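## Task

Leave the pill organiser resting flat on its base on the table with the Tuesday lid swung open to vertical or past it and every other lid clicked closed. Nothing counts if it only stays that way because the robot is holding it. Finish by releasing and pulling the grippers away.

## Robot and tools

Robot: two six-joint arms, left_arm and right_arm, each ending in a parallel two-finger gripper. The fingers point along the gripper's own +z axis and separate along its y axis. The reported end_effector_position is the point midway between the finger pads, roughly 1 cm short of the tips. Wrist cameras are mounted on each gripper and can collide with things.

Scene frame: origin on the table surface between the arms, +z up, +x outward over the table, left_arm on the +y side (left_arm base near y = +0.333, right_arm base near y = -0.276). The names left and right do not refer to image sides. Every result has a state line giving each gripper's position (m) and orientation (quat_wxyz) in this frame; reported positions can be slightly wrong, especially far from the base.

A row is 14 numbers, each in [-1, 1]: dx, dy, dz, rx, ry, rz, opening for left_arm, followed by the same seven for right_arm. Both arms are always included, even if one should stay still. The first six of each arm are an offset, not a pose: they are expressed in that gripper's own axes and measured from the gripper's pose in the most recent result that showed it (or, before any such result, and for later calls inside the same reply, from where it is when the action begins). Scale: 1.0 equals 0.6 m of translation or 180 degrees of rotation; rx, ry, rz form one rotation vector. Opening is absolute, not an offset: +1 is fully open (0.094 m), -1 closed.

Tools:
execute_actions(actions, pictures). actions is a list holding at most one item. An empty list just returns the current state. {"rows": [...], "steps": n} plays up to 15 rows, one per control step of 1/30 s (default 15 steps); if rows run out, the last one repeats. Each row is an offset from the same starting pose, not from the row before. {"steps": n} alone is a wait of up to 300 steps counted from the previous result, reply time included. pictures toggles camera images (on by default). A rejected call does nothing.
move(target, speed). target is one 14-number row as above; each gripper travels in a straight line to its target pose, both paths finishing together, lasting 0.5 to 10 s (cut off at 10 s). speed is m/s from 0.002 to 0.5, default 0.25; rotation rate up to twice that in rad/s. The opening is sent when the move starts. Moves do not avoid obstacles or the other arm, and grippers lag, drift, and can overshoot the speed near full reach. The result adds a move: line with the ending (done, off_target, moving, held, fault) and any limits (paced = command clipped; held = a safety check blocked steps, after which the arm may lurch fast), plus each gripper's remaining distance to target.
wait(seconds): 0 to 10 s with no new command.
zoom_image(camera, region): enlarges part of a camera's latest image; region is [x0, y0, x1, y1] pixels from the top-left, at most 504 by 504. Cameras: cam_head_left and cam_head_right (672x504), cam_left_wrist and cam_right_wrist (504x504). Calibration data are given per camera; actual poses may differ by a few degrees and millimetres.
read_manual(section): licence texts only.
finished_scene(scene): closes the current scene, given its number, irreversibly, and reports whether the goal held; the next scene's task then appears.

Controller behaviour: each step, the commanded pose is clamped to within 70 mm and 16 degrees of the current measured pose, then solved by damped inverse kinematics favouring position over orientation. Far targets may need several actions; after an action an arm continues only to its last clamped pose. Arms usually finish a centimetre or more low. Sending zero offsets does not mean hold: it drives the arm back to the reference pose and can let it sag. To keep an arm still, send the correction back to its desired pose in the first call of a reply and zeros afterwards, aiming higher if it still droops. A pose unreachable line means the clearance check altered or stopped that arm's command; HELD marks affected steps. Hand target lines show where each gripper is currently being driven. Joint limits (rad): waist -2.618 to 3.054, shoulder 0 to 3.142, elbow 0 to 3.142, wrist pitch and yaw -1.571 to 1.571, wrist roll -2.094 to 2.094.

Gripping: grip_measured reports finger opening on the same -1..+1 scale (reading errors up to about 1 mm). To hold something, command about 0.03 below grip_measured; less for a lighter grip. Pad force is limited to roughly 50-62 N, lower on thin parts.



Avoid: knocking or pushing anything off the table, tipping the organiser, slamming or dropping lids, pressing hard (faster moves and targets set deeper past contact push harder), and letting the arms collide. Objects may occasionally be nudged by outside disturbances. Holding loads heats motors: a MOTOR HOT line appears from 75 °C, 90 °C pauses that arm for 10 s, and at 100 °C the arm goes limp and falls; fault stops show as OVER-TEMPERATURE FAULT lines. When done, open the fingers and withdraw both grippers before calling finished_scene.

Each tool is called as name([rows], argument=value, ...), one row to a line, values as JSON.

## Session

execute_actions(actions=[])

Scene clock: 0.00 s of 4800.00 s.
left_arm: end_effector_position=(+0.2834, +0.1586, +0.1389) grip_measured=+1.000 end_effector_quat_wxyz=(+0.643, +0.294, +0.648, -0.284) | right_arm: end_effector_position=(-0.0081, +0.0648, +0.2352) grip_measured=+1.000 end_effector_quat_wxyz=(+0.075, +0.180, +0.801, +0.567)
Joint positions: left_arm=[-0.297  1.623  0.123  1.485  0.603  0.019  0.094] | right_arm=[ 1.753  0.989  0.697 -0.133  0.574  1.901  0.094]
Joint velocities: left_arm=[-0.002 -0.017  0.002  0.037  0.022 -0.081  0.   ] | right_arm=[-0.007  0.012  0.012  0.007  0.022 -0.007  0.   ]
Hand target (left_arm): +0.285, +0.158, +0.146; +0.653, +0.297, +0.638, -0.281
Hand target (right_arm): -0.007, +0.065, +0.245; +0.076, +0.182, +0.793, +0.576

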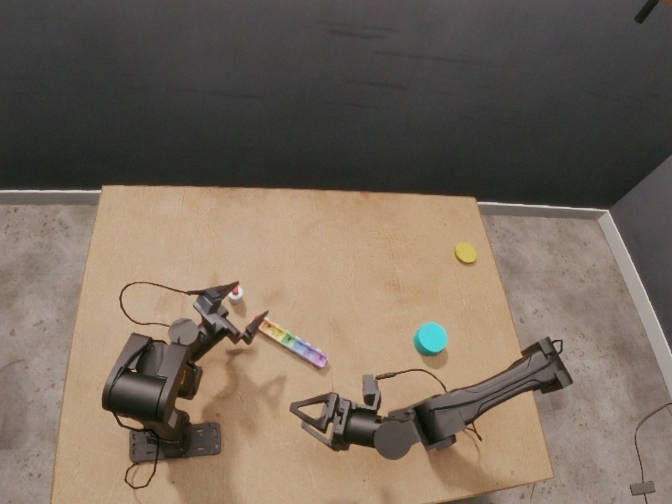

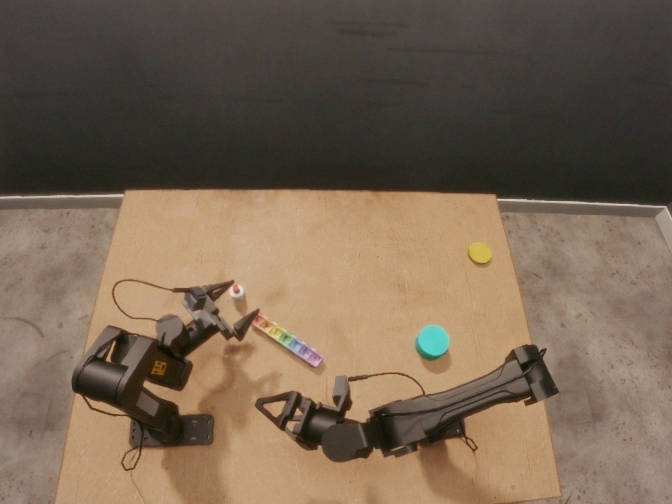

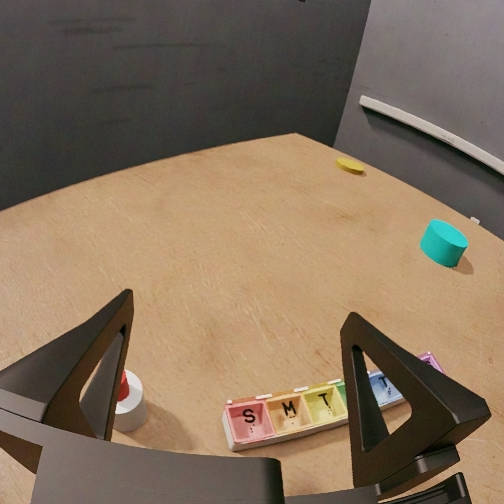

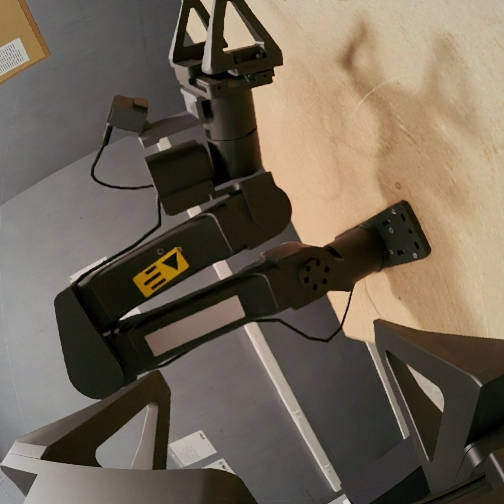

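zoom_image(camera="cam_head_right", region=[230, 290, 350, 380])

zoom_image(camera="cam_left_wrist", region=[200, 330, 470, 470])

zoom_image(camera="cam_head_left", region=[230, 290, 350, 380])

Region (230, 290, 350, 380) of cam_head_right's 672x504 image, scaled by 4.200, with more detail than that image has; it fills the top 378 rows of this view, and the rest is white.

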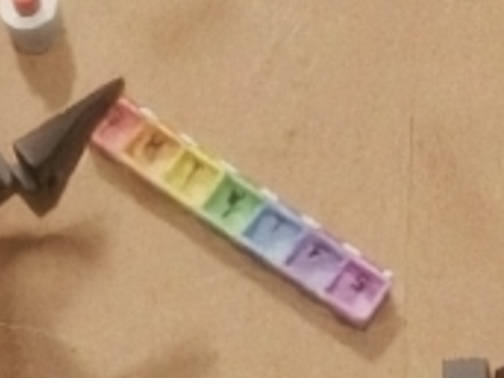

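Region (200, 330, 470, 470) of cam_left_wrist's 504x504 image, scaled by 1.867, with more detail than that image has; it fills the top 261 rows of this view, and the rest is white.

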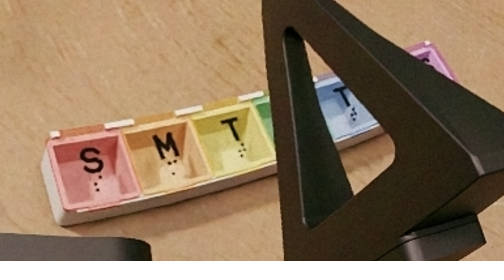

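Region (230, 290, 350, 380) of cam_head_left's 672x504 image, scaled by 4.200, with more detail than that image has; it fills the top 378 rows of this view, and the rest is white.

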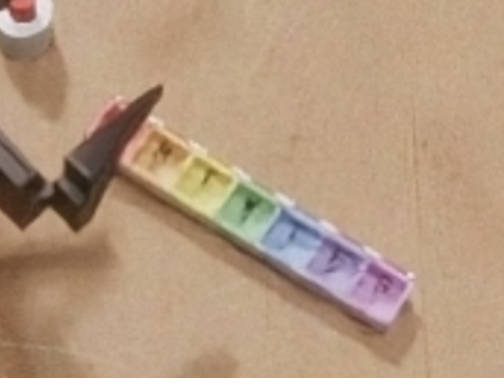

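zoom_image(camera="cam_left_wrist", region=[215, 380, 365, 460])

Region (215, 380, 365, 460) of cam_left_wrist's 504x504 image, scaled by 3.360, with more detail than that image has; it fills the top 269 rows of this view, and the rest is white.

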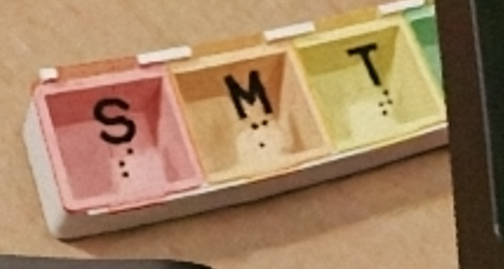

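move(target=[0.065,-0.1445,-0.0293,-0.044,0,0,1,-0.298,-0.144,-0.100,0.342,0.239,-0.386,1], speed=0.2)

Scene clock: 74.57 s of 4800.00 s.
left_arm: end_effector_position=(+0.2098, +0.1068, +0.0983) grip_measured=+1.000 end_effector_quat_wxyz=(+0.586, +0.257, +0.744, -0.194) | right_arm: end_effector_position=(+0.1078, -0.0833, +0.1515) grip_measured=+1.000 end_effector_quat_wxyz=(-0.018, -0.465, +0.885, -0.003)
Joint positions: left_arm=[-1.03   1.282  0.034  0.995 -0.309 -0.065  0.094] | right_arm=[ 0.907  1.442  1.279 -1.442 -0.013  0.02   0.094]
Joint velocities: left_arm=[-0.027  0.007 -0.007 -0.007 -0.007  0.007  0.   ] | right_arm=[-0.017 -0.022 -0.012 -0.037  0.022  0.007  0.   ]
Hand target (left_arm): +0.207, +0.110, +0.101; +0.591, +0.252, +0.741, -0.196
Hand target (right_arm): +0.115, -0.081, +0.162; -0.002, -0.464, +0.886, -0.002
Off the commanded pose (left_arm): 0.008 m, 13 deg.
Off the commanded pose (right_arm): 0.016 m, 2 deg.
joint sent to its limit (left arm) — the command would take joint 3 (elbow) past its lower limit, so that joint was sent only as far as its limit.
After step 90, 65.90 s passed at rest.
move: off_target (left_arm, right_arm)
camera_calibration (this result's frames):
cam_left_wrist: T_world_to_cam=[[-0.60097, -0.778338, 0.181726, 0.188756], [-0.661194, 0.356388, -0.660159, 0.199441], [0.449062, -0.516892, -0.728812, 0.164546], [0, 0, 0, 1]] pos_world=[0.171414, 0.16089, 0.217284]
cam_right_wrist: T_world_to_cam=[[0.633803, -0.773421, -0.0106595, -0.126786], [-0.718325, -0.593653, 0.362747, 0.0210135], [-0.286884, -0.222253, -0.931827, 0.27049], [0, 0, 0, 1]] pos_world=[0.173051, -0.0254669, 0.243076]

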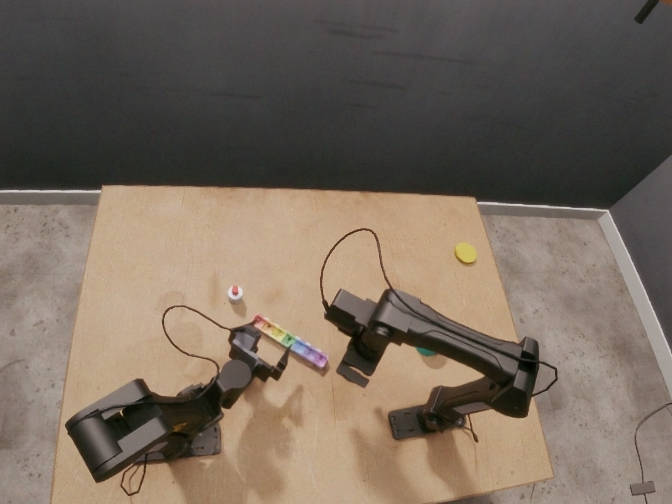

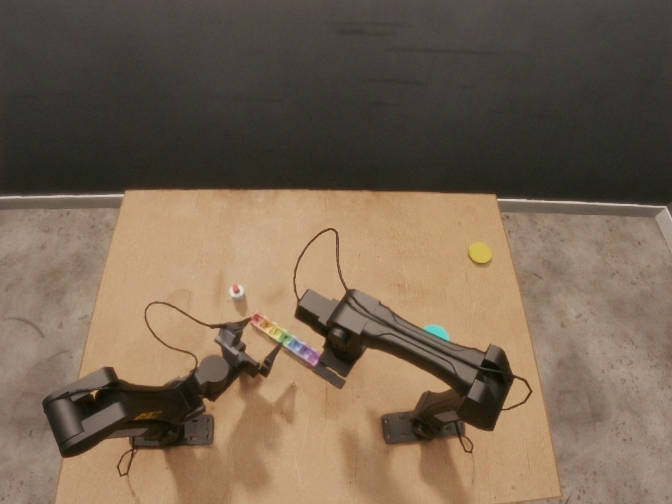

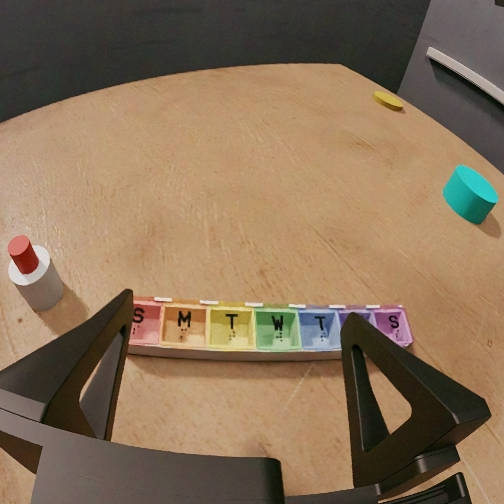

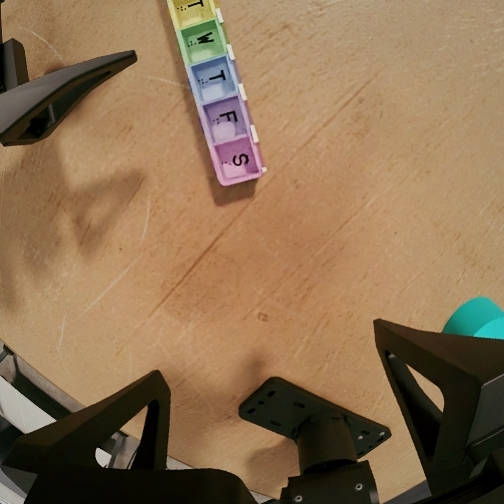

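zoom_image(camera="cam_left_wrist", region=[120, 280, 420, 380])

zoom_image(camera="cam_left_wrist", region=[180, 290, 300, 370])

zoom_image(camera="cam_right_wrist", region=[160, 0, 300, 200])

Region (120, 280, 420, 380) of cam_left_wrist's 504x504 image, scaled by 1.680, with more detail than that image has.

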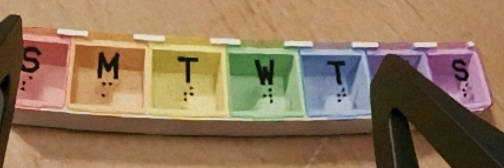

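Region (180, 290, 300, 370) of cam_left_wrist's 504x504 image, scaled by 4.200, with more detail than that image has.

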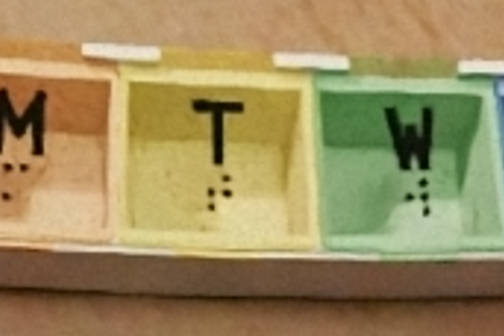

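Region (160, 0, 300, 200) of cam_right_wrist's 504x504 image, scaled by 2.520, with more detail than that image has; it fills the left 353 columns of this view, and the rest is white.

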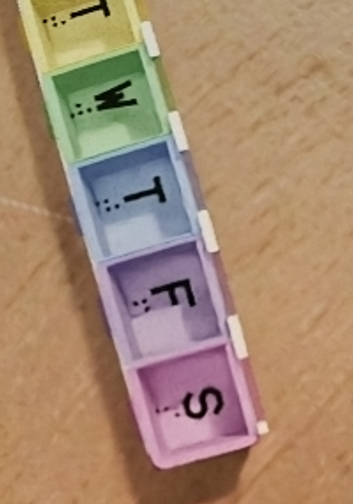

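move(target=[-0.01,0,0,-0.122,0.107,-0.500,1,-0.127,-0.007,0.098,0,-0.205,0,1], speed=0.2)

Scene clock: 197.73 s of 4800.00 s.
left_arm: end_effector_position=(+0.2037, +0.1097, +0.0850) grip_measured=+1.000 end_effector_quat_wxyz=(+0.188, -0.417, +0.815, -0.356) | right_arm: end_effector_position=(+0.1475, -0.0232, +0.0818) grip_measured=+1.000 end_effector_quat_wxyz=(+0.241, -0.448, +0.849, +0.140)
Joint positions: left_arm=[-1.004  1.105  0.458 -0.124 -0.243 -1.788  0.094] | right_arm=[ 0.907  1.209  0.672 -0.469 -0.013  0.02   0.094]
Joint velocities: left_arm=[ 0.012  0.007  0.012 -0.037 -0.022  0.007  0.   ] | right_arm=[-0.007 -0.002 -0.002  0.066  0.022 -0.007  0.   ]
Hand target (left_arm): +0.211, +0.106, +0.104; +0.195, -0.419, +0.803, -0.375
Hand target (right_arm): +0.153, -0.022, +0.088; +0.262, -0.439, +0.847, +0.145
Off the commanded pose (left_arm): 0.021 m, 3 deg.
Off the commanded pose (right_arm): 0.010 m, 3 deg.
After step 90, 115.43 s passed at rest.
move: off_target (left_arm, right_arm)
camera_calibration (this result's frames):
cam_left_wrist: T_world_to_cam=[[0.616786, -0.218637, 0.756157, -0.16853], [-0.743587, -0.476929, 0.468633, 0.197838], [0.258173, -0.851315, -0.456738, 0.211536], [0, 0, 0, 1]] pos_world=[0.196444, 0.237592, 0.131339]
cam_right_wrist: T_world_to_cam=[[0.665627, -0.725145, -0.176367, -0.0961686], [-0.745438, -0.634782, -0.203408, 0.159823], [0.0355458, 0.266864, -0.963078, 0.196592], [0, 0, 0, 1]] pos_world=[0.176163, -0.0207465, 0.204881]

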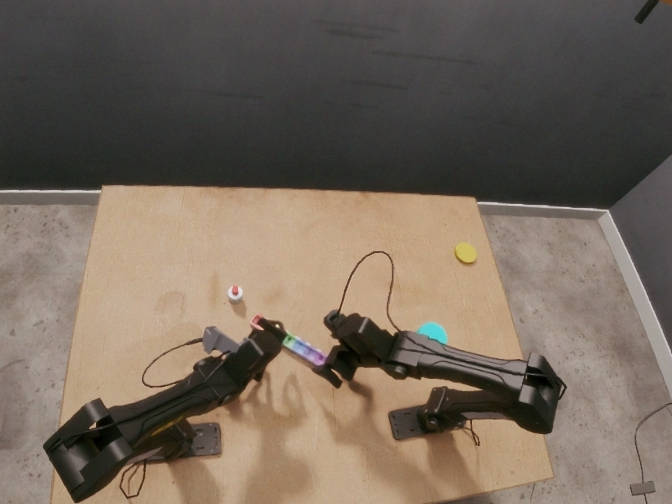

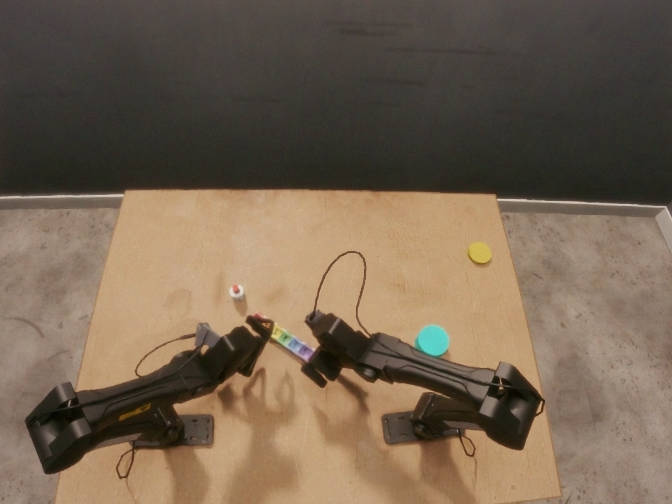

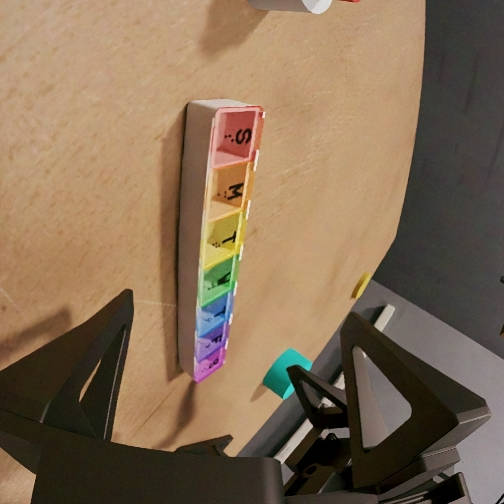

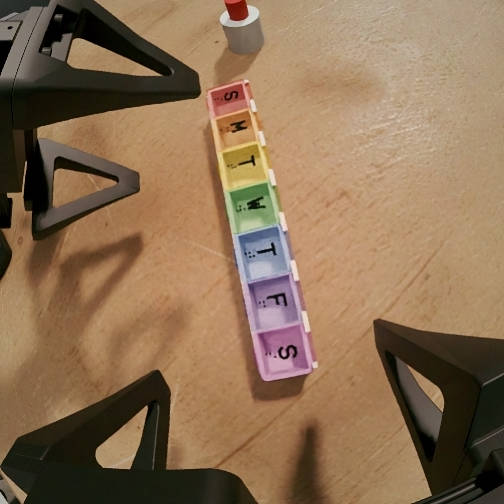

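move(target=[-0.002,-0.0325,-0.0114,0.014,0,0,1,0.016,-0.0165,0.041,0,0,0,1], speed=0.1)

Scene clock: 213.13 s of 4800.00 s.
left_arm: end_effector_position=(+0.2031, +0.1094, +0.0847) grip_measured=+1.000 end_effector_quat_wxyz=(+0.187, -0.414, +0.817, -0.355) | right_arm: end_effector_position=(+0.1556, -0.0263, +0.0561) grip_measured=+1.000 end_effector_quat_wxyz=(+0.234, -0.449, +0.852, +0.132)
Joint positions: left_arm=[-1.004  1.105  0.458 -0.125 -0.239 -1.783  0.094] | right_arm=[ 0.872  1.278  0.619 -0.369 -0.023 -0.009  0.094]
Joint velocities: left_arm=[-0.002 -0.007 -0.007 -0.037  0.051 -0.007  0.   ] | right_arm=[-0.002 -0.012 -0.012  0.007  0.022  0.007  0.   ]
Hand target (left_arm): +0.211, +0.106, +0.104; +0.197, -0.412, +0.807, -0.374
Hand target (right_arm): +0.158, -0.024, +0.056; +0.241, -0.448, +0.849, +0.140
Off the commanded pose (left_arm): 0.021 m, 3 deg.
Off the commanded pose (right_arm): 0.003 m, 1 deg.
After step 90, 11.40 s passed at rest.
move: off_target (left_arm)
camera_calibration (this result's frames):
cam_left_wrist: T_world_to_cam=[[0.615982, -0.224169, 0.755192, -0.167156], [-0.746145, -0.473492, 0.468053, 0.197591], [0.252654, -0.851795, -0.458925, 0.212627], [0, 0, 0, 1]] pos_world=[0.196676, 0.237201, 0.131331]
cam_right_wrist: T_world_to_cam=[[0.661659, -0.731391, -0.165153, -0.108589], [-0.749192, -0.635973, -0.185066, 0.158241], [0.0303226, 0.246182, -0.968749, 0.172982], [0, 0, 0, 1]] pos_world=[0.185156, -0.0213693, 0.178928]

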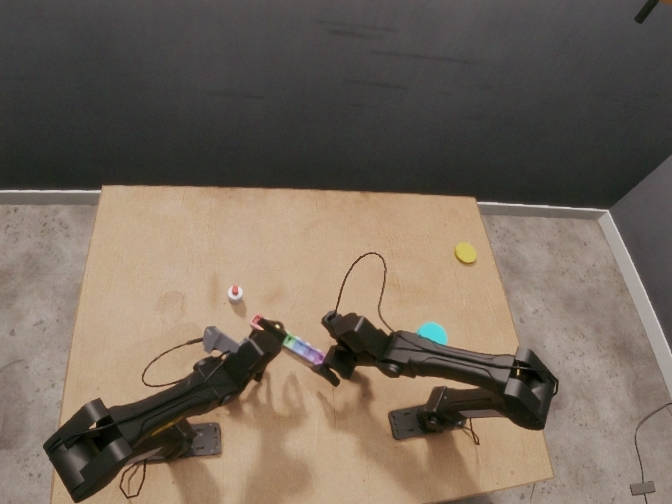

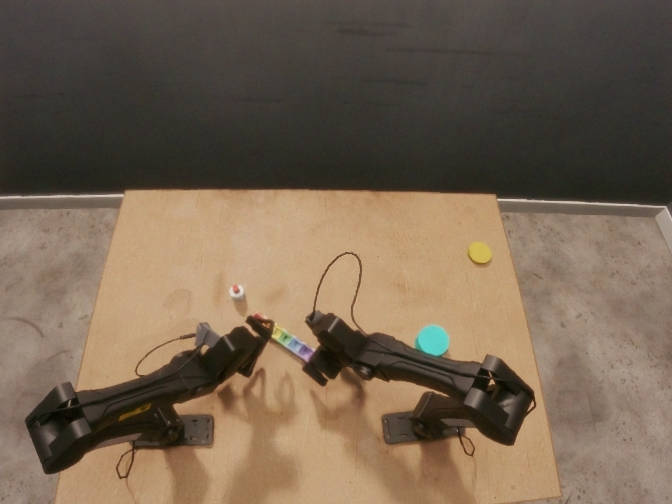

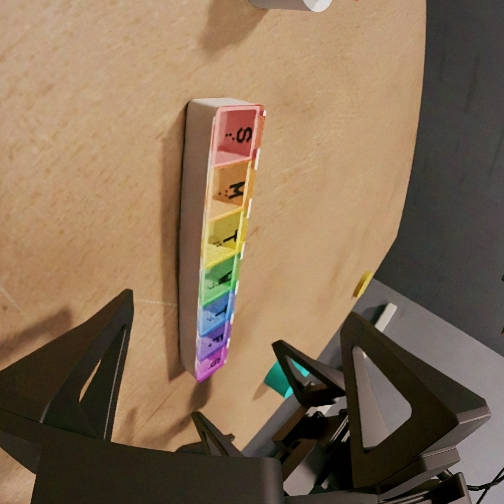

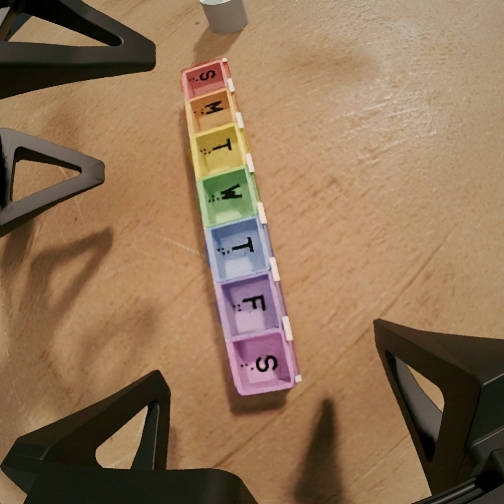

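move(target=[-0.002,-0.0325,-0.0114,0.014,0,0,1,0.033,0.006,0.058,0,0,0,0.3], speed=0.05)

Scene clock: 231.20 s of 4800.00 s.
left_arm: end_effector_position=(+0.2025, +0.1090, +0.0844) grip_measured=+1.000 end_effector_quat_wxyz=(+0.186, -0.412, +0.819, -0.355) | right_arm: end_effector_position=(+0.1524, -0.0243, +0.0179) grip_measured=+0.302 end_effector_quat_wxyz=(+0.225, -0.449, +0.855, +0.132)
Joint positions: left_arm=[-1.004  1.105  0.458 -0.127 -0.235 -1.778  0.094] | right_arm=[ 0.885  1.386  0.531 -0.189 -0.024  0.004  0.061]
Joint velocities: left_arm=[ 0.002  0.002  0.002 -0.022 -0.022  0.095  0.   ] | right_arm=[-0.012  0.012  0.032  0.022  0.022 -0.037 -0.001]
Hand target (left_arm): +0.210, +0.105, +0.104; +0.196, -0.410, +0.809, -0.373
Hand target (right_arm): +0.153, -0.023, +0.017; +0.233, -0.449, +0.852, +0.132
Off the commanded pose (left_arm): 0.021 m, 3 deg.
Off the commanded pose (right_arm): 0.002 m, 1 deg.
After step 90, 13.70 s passed at rest.
move: off_target (left_arm)
camera_calibration (this result's frames):
cam_left_wrist: T_world_to_cam=[[0.61542, -0.229402, 0.754077, -0.165829], [-0.748516, -0.469837, 0.46795, 0.197187], [0.246945, -0.852425, -0.460859, 0.213712], [0, 0, 0, 1]] pos_world=[0.196877, 0.236778, 0.131265]
cam_right_wrist: T_world_to_cam=[[0.659524, -0.732533, -0.168591, -0.110972], [-0.751528, -0.638036, -0.167675, 0.150029], [0.0152602, 0.237287, -0.97132, 0.137685], [0, 0, 0, 1]] pos_world=[0.183839, -0.0182381, 0.140183]

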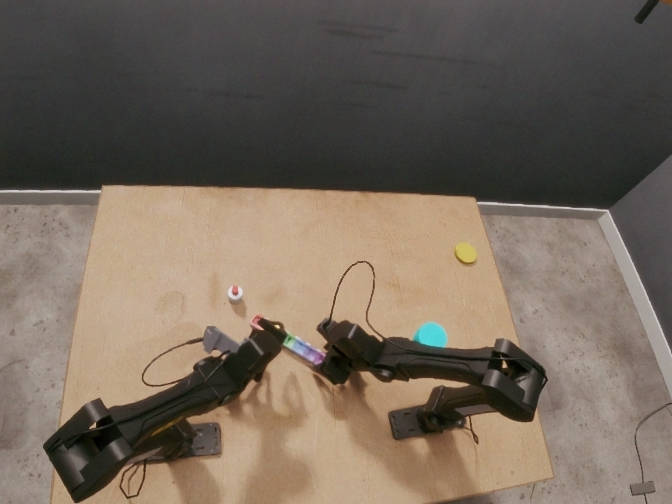

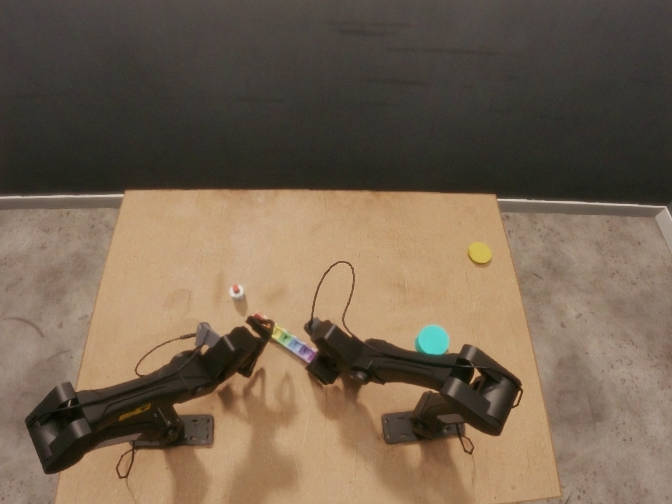

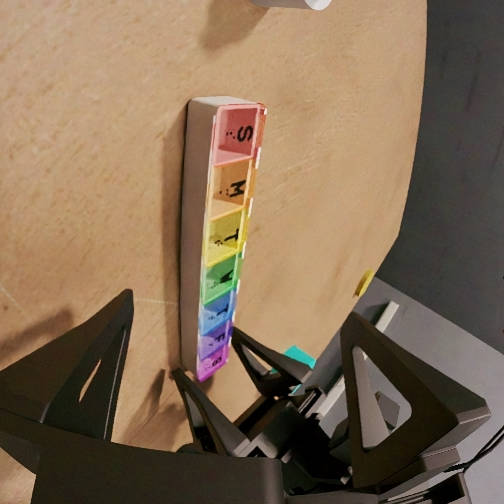

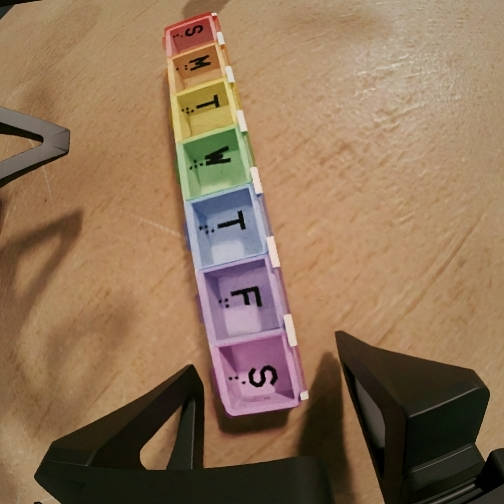

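execute_actions([
  {"rows":[[-0.002,-0.0325,-0.0114,0.014,0,0,1,0,0,0.002,0,0,0,-0.35]],"steps":15},
])

Scene clock: 235.07 s of 4800.00 s.
left_arm: end_effector_position=(+0.2020, +0.1089, +0.0841) grip_measured=+1.000 end_effector_quat_wxyz=(+0.185, -0.410, +0.820, -0.354) | right_arm: end_effector_position=(+0.1526, -0.0240, +0.0181) grip_measured=-0.313 end_effector_quat_wxyz=(+0.226, -0.449, +0.854, +0.132)
Joint positions: left_arm=[-1.004  1.105  0.458 -0.128 -0.232 -1.774  0.094] | right_arm=[ 0.885  1.386  0.531 -0.187 -0.024  0.004  0.032]
Joint velocities: left_arm=[ 0.007 -0.012 -0.002 -0.022  0.051 -0.051  0.   ] | right_arm=[-0.002  0.002  0.007 -0.007  0.051 -0.007 -0.   ]
Hand target (left_arm): +0.209, +0.105, +0.103; +0.195, -0.407, +0.811, -0.373
Hand target (right_arm): +0.153, -0.024, +0.017; +0.225, -0.449, +0.855, +0.132
Off the commanded pose (left_arm): 0.021 m, 3 deg.
Off the commanded pose (right_arm): 0.001 m, 0 deg.
Steps of this call (steps 1 to 90: nothing new was sent; then 0.37 s passed at rest; steps 91 to 105: all 15 steps of this action). Readings (end_effector_position):
91: left_arm (+0.2024, +0.1090, +0.0844) | right_arm (+0.1526, -0.0240, +0.0181)
92: left_arm (+0.2023, +0.1090, +0.0843) | right_arm (+0.1526, -0.0240, +0.0181)
94: left_arm (+0.2022, +0.1089, +0.0843) | right_arm (+0.1526, -0.0240, +0.0181)
98: left_arm (+0.2021, +0.1089, +0.0842) | right_arm (+0.1526, -0.0240, +0.0181)
105: the state above
camera_calibration (this result's frames):
cam_left_wrist: T_world_to_cam=[[0.614607, -0.234089, 0.7533, -0.164648], [-0.750568, -0.467357, 0.467146, 0.197114], [0.242707, -0.852514, -0.462941, 0.214584], [0, 0, 0, 1]] pos_world=[0.19706, 0.236517, 0.131288]
cam_right_wrist: T_world_to_cam=[[0.659671, -0.732321, -0.168938, -0.110877], [-0.751382, -0.637825, -0.169128, 0.150382], [0.016103, 0.238506, -0.971008, 0.137698], [0, 0, 0, 1]] pos_world=[0.183919, -0.0181219, 0.140408]

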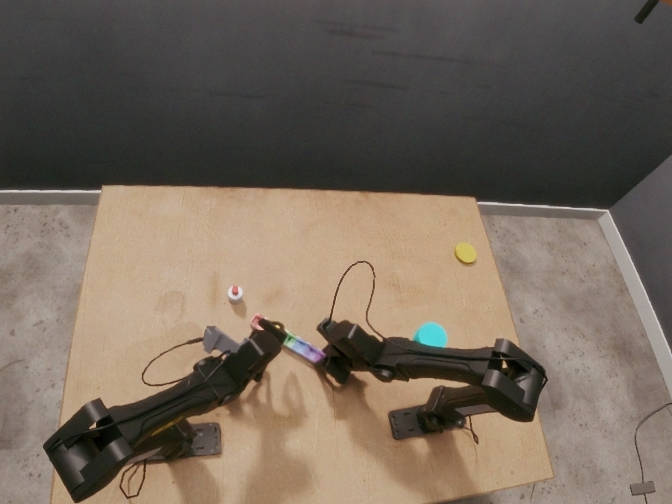

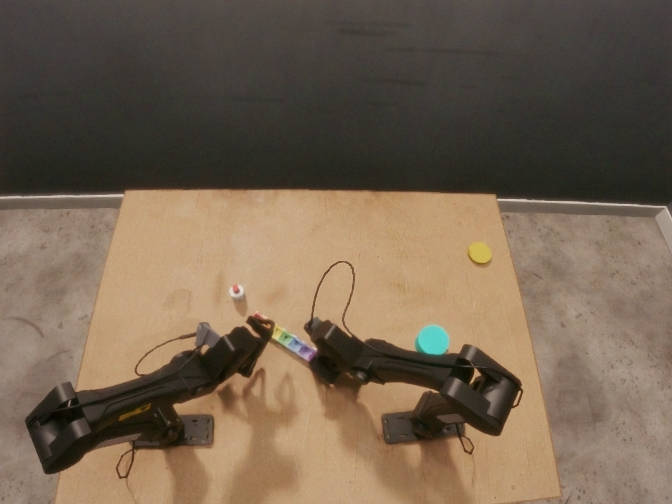

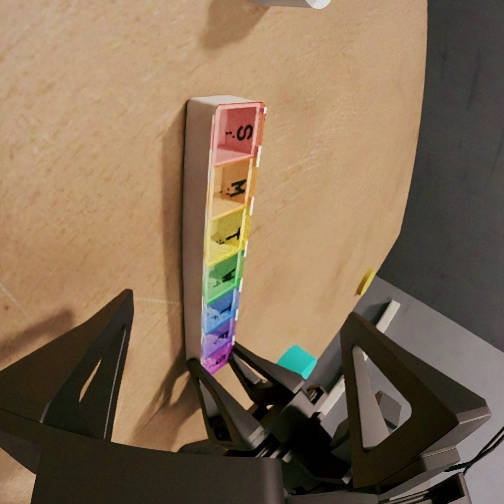

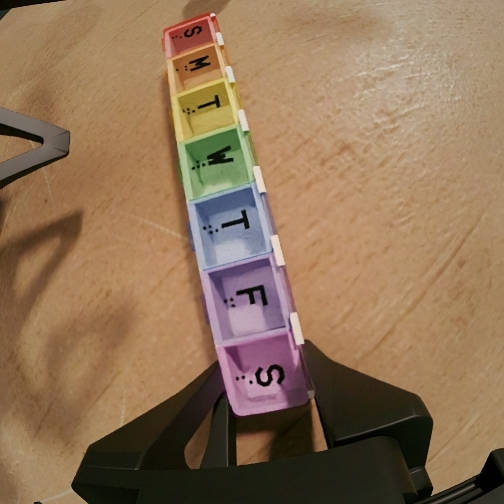

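zoom_image(camera="cam_left_wrist", region=[150, 140, 290, 320])

Region (150, 140, 290, 320) of cam_left_wrist's 504x504 image, scaled by 2.800, with more detail than that image has.

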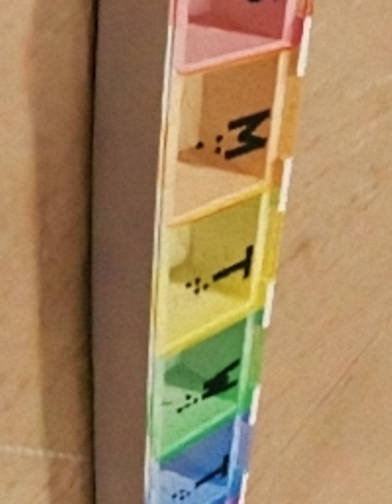

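move(target=[0.0025,-0.0265,0.058,0.0,0,0,1,0,0,0.001,0,0,0,-0.35], speed=0.05)

Scene clock: 260.07 s of 4800.00 s.
left_arm: end_effector_position=(+0.2196, +0.0938, +0.0602) grip_measured=+1.000 end_effector_quat_wxyz=(+0.177, -0.411, +0.827, -0.341) | right_arm: end_effector_position=(+0.1526, -0.0240, +0.0181) grip_measured=-0.313 end_effector_quat_wxyz=(+0.226, -0.449, +0.854, +0.132)
Joint positions: left_arm=[-0.969  1.297  0.485  0.009 -0.197 -1.754  0.094] | right_arm=[ 0.885  1.386  0.531 -0.187 -0.024  0.004  0.032]
Joint velocities: left_arm=[-0.007 -0.002  0.017  0.051  0.095 -0.037  0.   ] | right_arm=[-0.017 -0.002 -0.012  0.022  0.022 -0.095  0.   ]
Hand target (left_arm): +0.230, +0.087, +0.071; +0.186, -0.410, +0.820, -0.354
Hand target (right_arm): +0.153, -0.024, +0.018; +0.226, -0.449, +0.854, +0.132
Off the commanded pose (left_arm): 0.018 m, 2 deg.
Off the commanded pose (right_arm): 0.001 m, 0 deg.
After step 90, 20.83 s passed at rest.
move: off_target (left_arm)
camera_calibration (this result's frames):
cam_left_wrist: T_world_to_cam=[[0.634834, -0.249898, 0.73112, -0.162587], [-0.738789, -0.473378, 0.479692, 0.211701], [0.226222, -0.844668, -0.485138, 0.190626], [0, 0, 0, 1]] pos_world=[0.216494, 0.2206, 0.109799]
cam_right_wrist: T_world_to_cam=[[0.659671, -0.732321, -0.168938, -0.110877], [-0.751382, -0.637825, -0.169128, 0.150382], [0.016103, 0.238506, -0.971008, 0.137698], [0, 0, 0, 1]] pos_world=[0.183919, -0.0181219, 0.140408]

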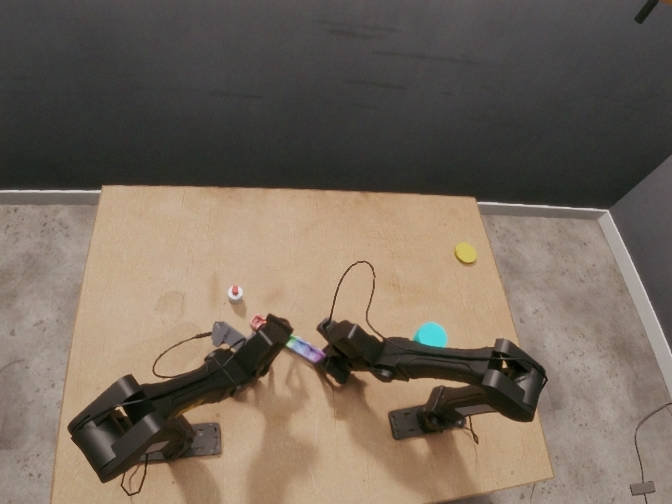

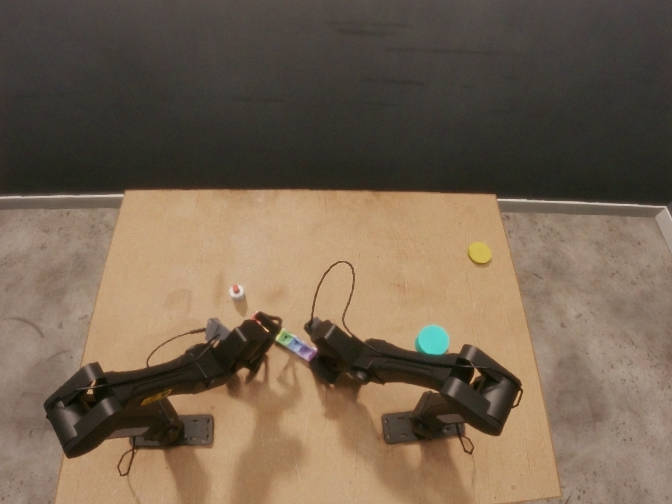

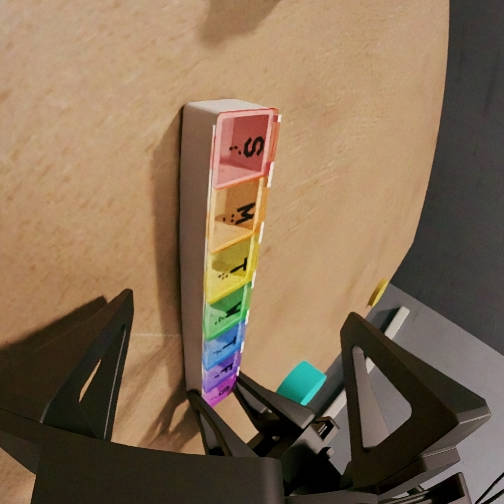

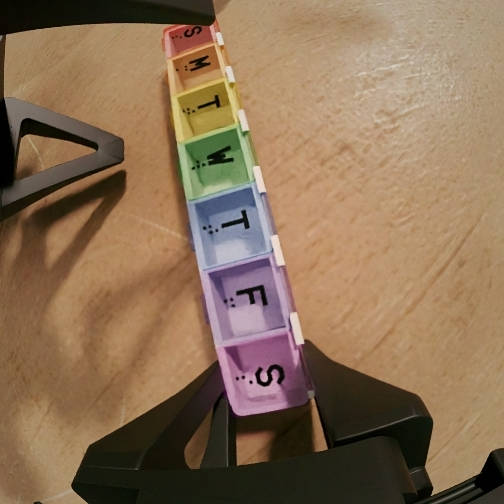

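move(target=[-0.006,-0.045,0.019,0.014,0,0,1,0,0,0.001,0,0,0,-0.35], speed=0.03)

Scene clock: 280.40 s of 4800.00 s.
left_arm: end_effector_position=(+0.2323, +0.0871, +0.0608) grip_measured=+1.000 end_effector_quat_wxyz=(+0.176, -0.409, +0.825, -0.347) | right_arm: end_effector_position=(+0.1526, -0.0240, +0.0181) grip_measured=-0.313 end_effector_quat_wxyz=(+0.226, -0.449, +0.854, +0.132)
Joint positions: left_arm=[-0.939  1.352  0.516  0.051 -0.172 -1.73   0.094] | right_arm=[ 0.885  1.386  0.531 -0.187 -0.024  0.004  0.032]
Joint velocities: left_arm=[ 0.002  0.012 -0.007 -0.007  0.007 -0.066  0.   ] | right_arm=[-0.007 -0.017 -0.012 -0.037 -0.037  0.066 -0.001]
Hand target (left_arm): +0.243, +0.081, +0.072; +0.186, -0.407, +0.819, -0.360
Hand target (right_arm): +0.153, -0.024, +0.018; +0.226, -0.449, +0.854, +0.132
Off the commanded pose (left_arm): 0.017 m, 2 deg.
Off the commanded pose (right_arm): 0.001 m, 0 deg.
After step 90, 16.10 s passed at rest.
move: off_target (left_arm)
camera_calibration (this result's frames):
cam_left_wrist: T_world_to_cam=[[0.628677, -0.245116, 0.738027, -0.172145], [-0.744186, -0.46509, 0.479456, 0.218178], [0.225727, -0.850652, -0.474803, 0.18238], [0, 0, 0, 1]] pos_world=[0.22942, 0.214419, 0.109035]
cam_right_wrist: T_world_to_cam=[[0.659671, -0.732321, -0.168938, -0.110877], [-0.751382, -0.637825, -0.169128, 0.150382], [0.016103, 0.238506, -0.971008, 0.137698], [0, 0, 0, 1]] pos_world=[0.183919, -0.0181219, 0.140408]

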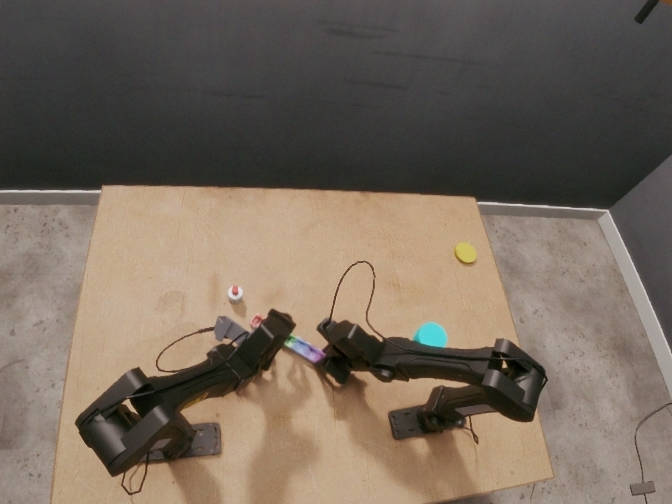

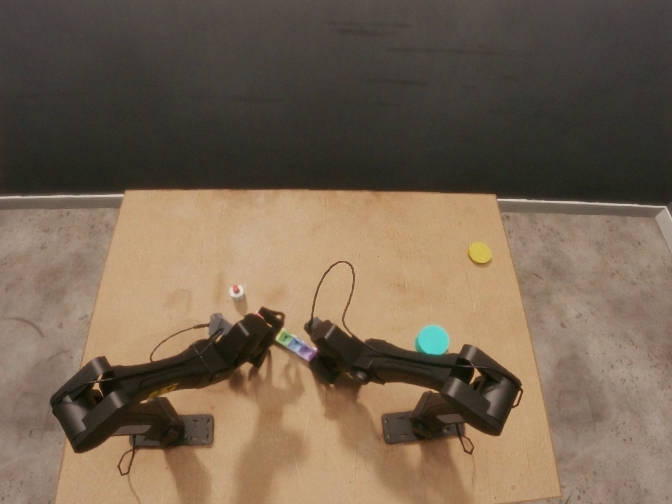

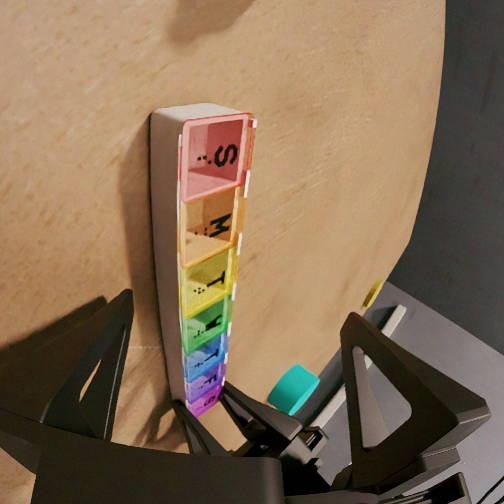

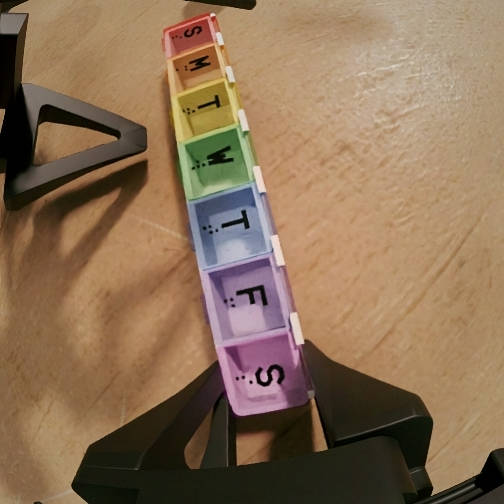

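zoom_image(camera="cam_right_wrist", region=[100, 60, 260, 200])

Region (100, 60, 260, 200) of cam_right_wrist's 504x504 image, scaled by 3.150, with more detail than that image has; it fills the top 441 rows of this view, and the rest is white.

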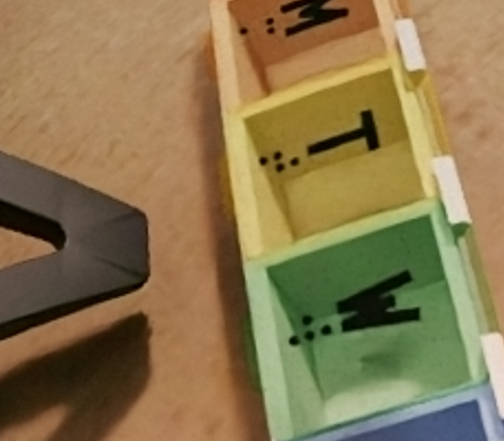

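move(target=[-0.0037,-0.047,0.022,0.014,0,0,1,0,0,0.001,0,0,0,-0.35], speed=0.02)

Scene clock: 295.77 s of 4800.00 s.
left_arm: end_effector_position=(+0.2451, +0.0781, +0.0607) grip_measured=+1.000 end_effector_quat_wxyz=(+0.176, -0.408, +0.824, -0.352) | right_arm: end_effector_position=(+0.1526, -0.0240, +0.0181) grip_measured=-0.313 end_effector_quat_wxyz=(+0.226, -0.449, +0.854, +0.132)
Joint positions: left_arm=[-0.918  1.417  0.555  0.089 -0.152 -1.714  0.094] | right_arm=[ 0.885  1.386  0.531 -0.187 -0.024  0.004  0.032]
Joint velocities: left_arm=[ 0.002 -0.002  0.007  0.037 -0.022  0.037  0.   ] | right_arm=[-0.007 -0.002  0.012  0.007 -0.022 -0.022 -0.001]
Hand target (left_arm): +0.256, +0.072, +0.072; +0.186, -0.405, +0.817, -0.365
Hand target (right_arm): +0.153, -0.024, +0.018; +0.226, -0.449, +0.854, +0.132
Off the commanded pose (left_arm): 0.018 m, 2 deg.
Off the commanded pose (right_arm): 0.001 m, 0 deg.
After step 90, 10.53 s passed at rest.
move: off_target (left_arm)
camera_calibration (this result's frames):
cam_left_wrist: T_world_to_cam=[[0.623931, -0.240901, 0.743423, -0.18184], [-0.748548, -0.457478, 0.47999, 0.224016], [0.22447, -0.855968, -0.46576, 0.17194], [0, 0, 0, 1]] pos_world=[0.242547, 0.205852, 0.107741]
cam_right_wrist: T_world_to_cam=[[0.659671, -0.732321, -0.168938, -0.110877], [-0.751382, -0.637825, -0.169128, 0.150382], [0.016103, 0.238506, -0.971008, 0.137698], [0, 0, 0, 1]] pos_world=[0.183919, -0.0181219, 0.140408]

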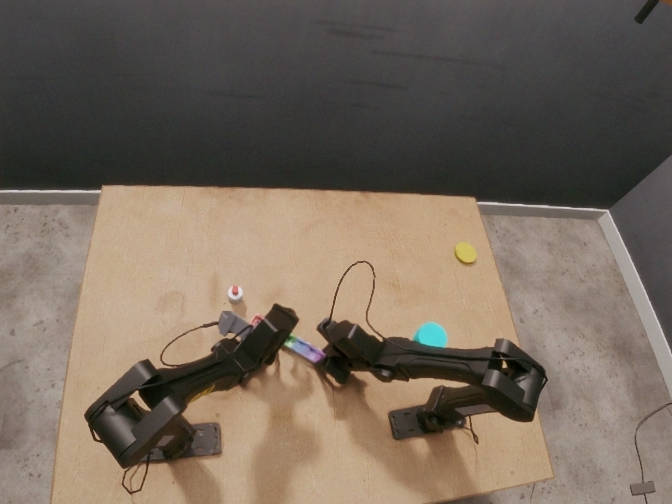

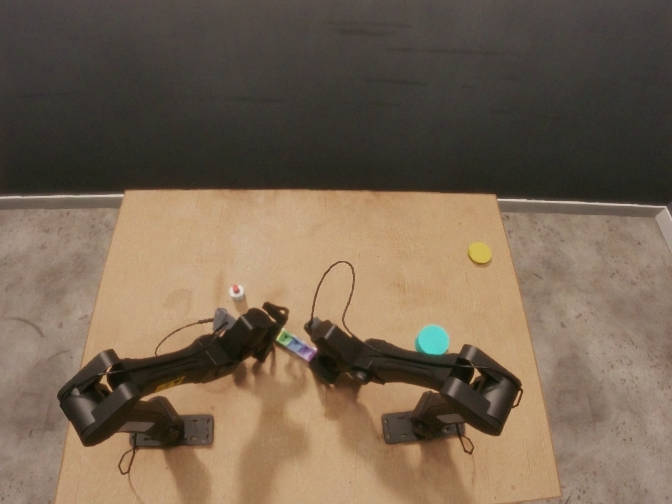

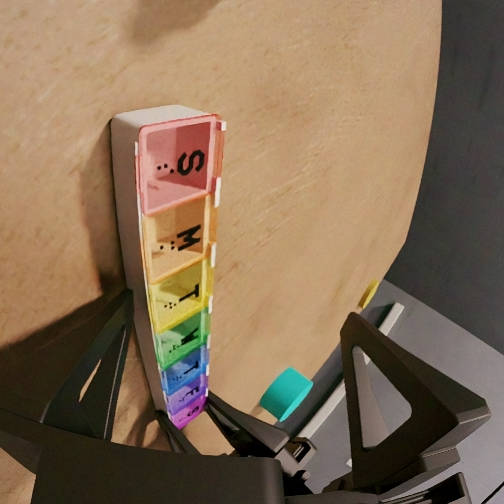

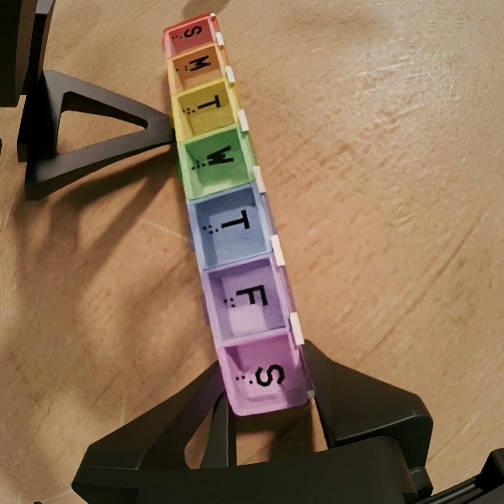

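zoom_image(camera="cam_right_wrist", region=[120, 70, 260, 190])

zoom_image(camera="cam_left_wrist", region=[90, 230, 230, 370])

Region (120, 70, 260, 190) of cam_right_wrist's 504x504 image, scaled by 3.600, with more detail than that image has; it fills the top 432 rows of this view, and the rest is white.

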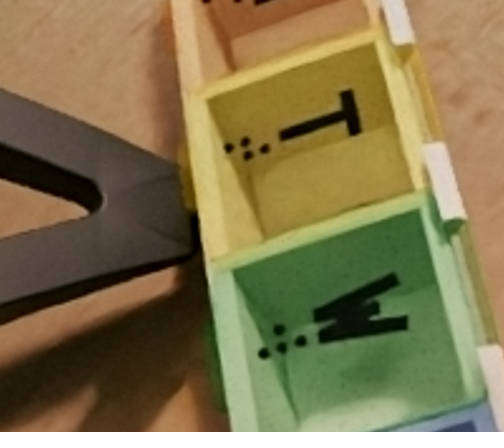

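Region (90, 230, 230, 370) of cam_left_wrist's 504x504 image, scaled by 3.600, with more detail than that image has.

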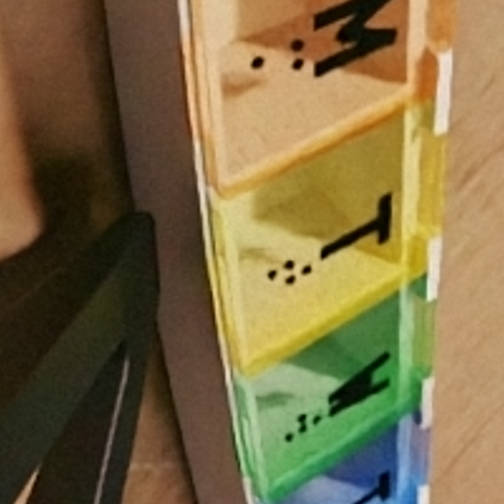

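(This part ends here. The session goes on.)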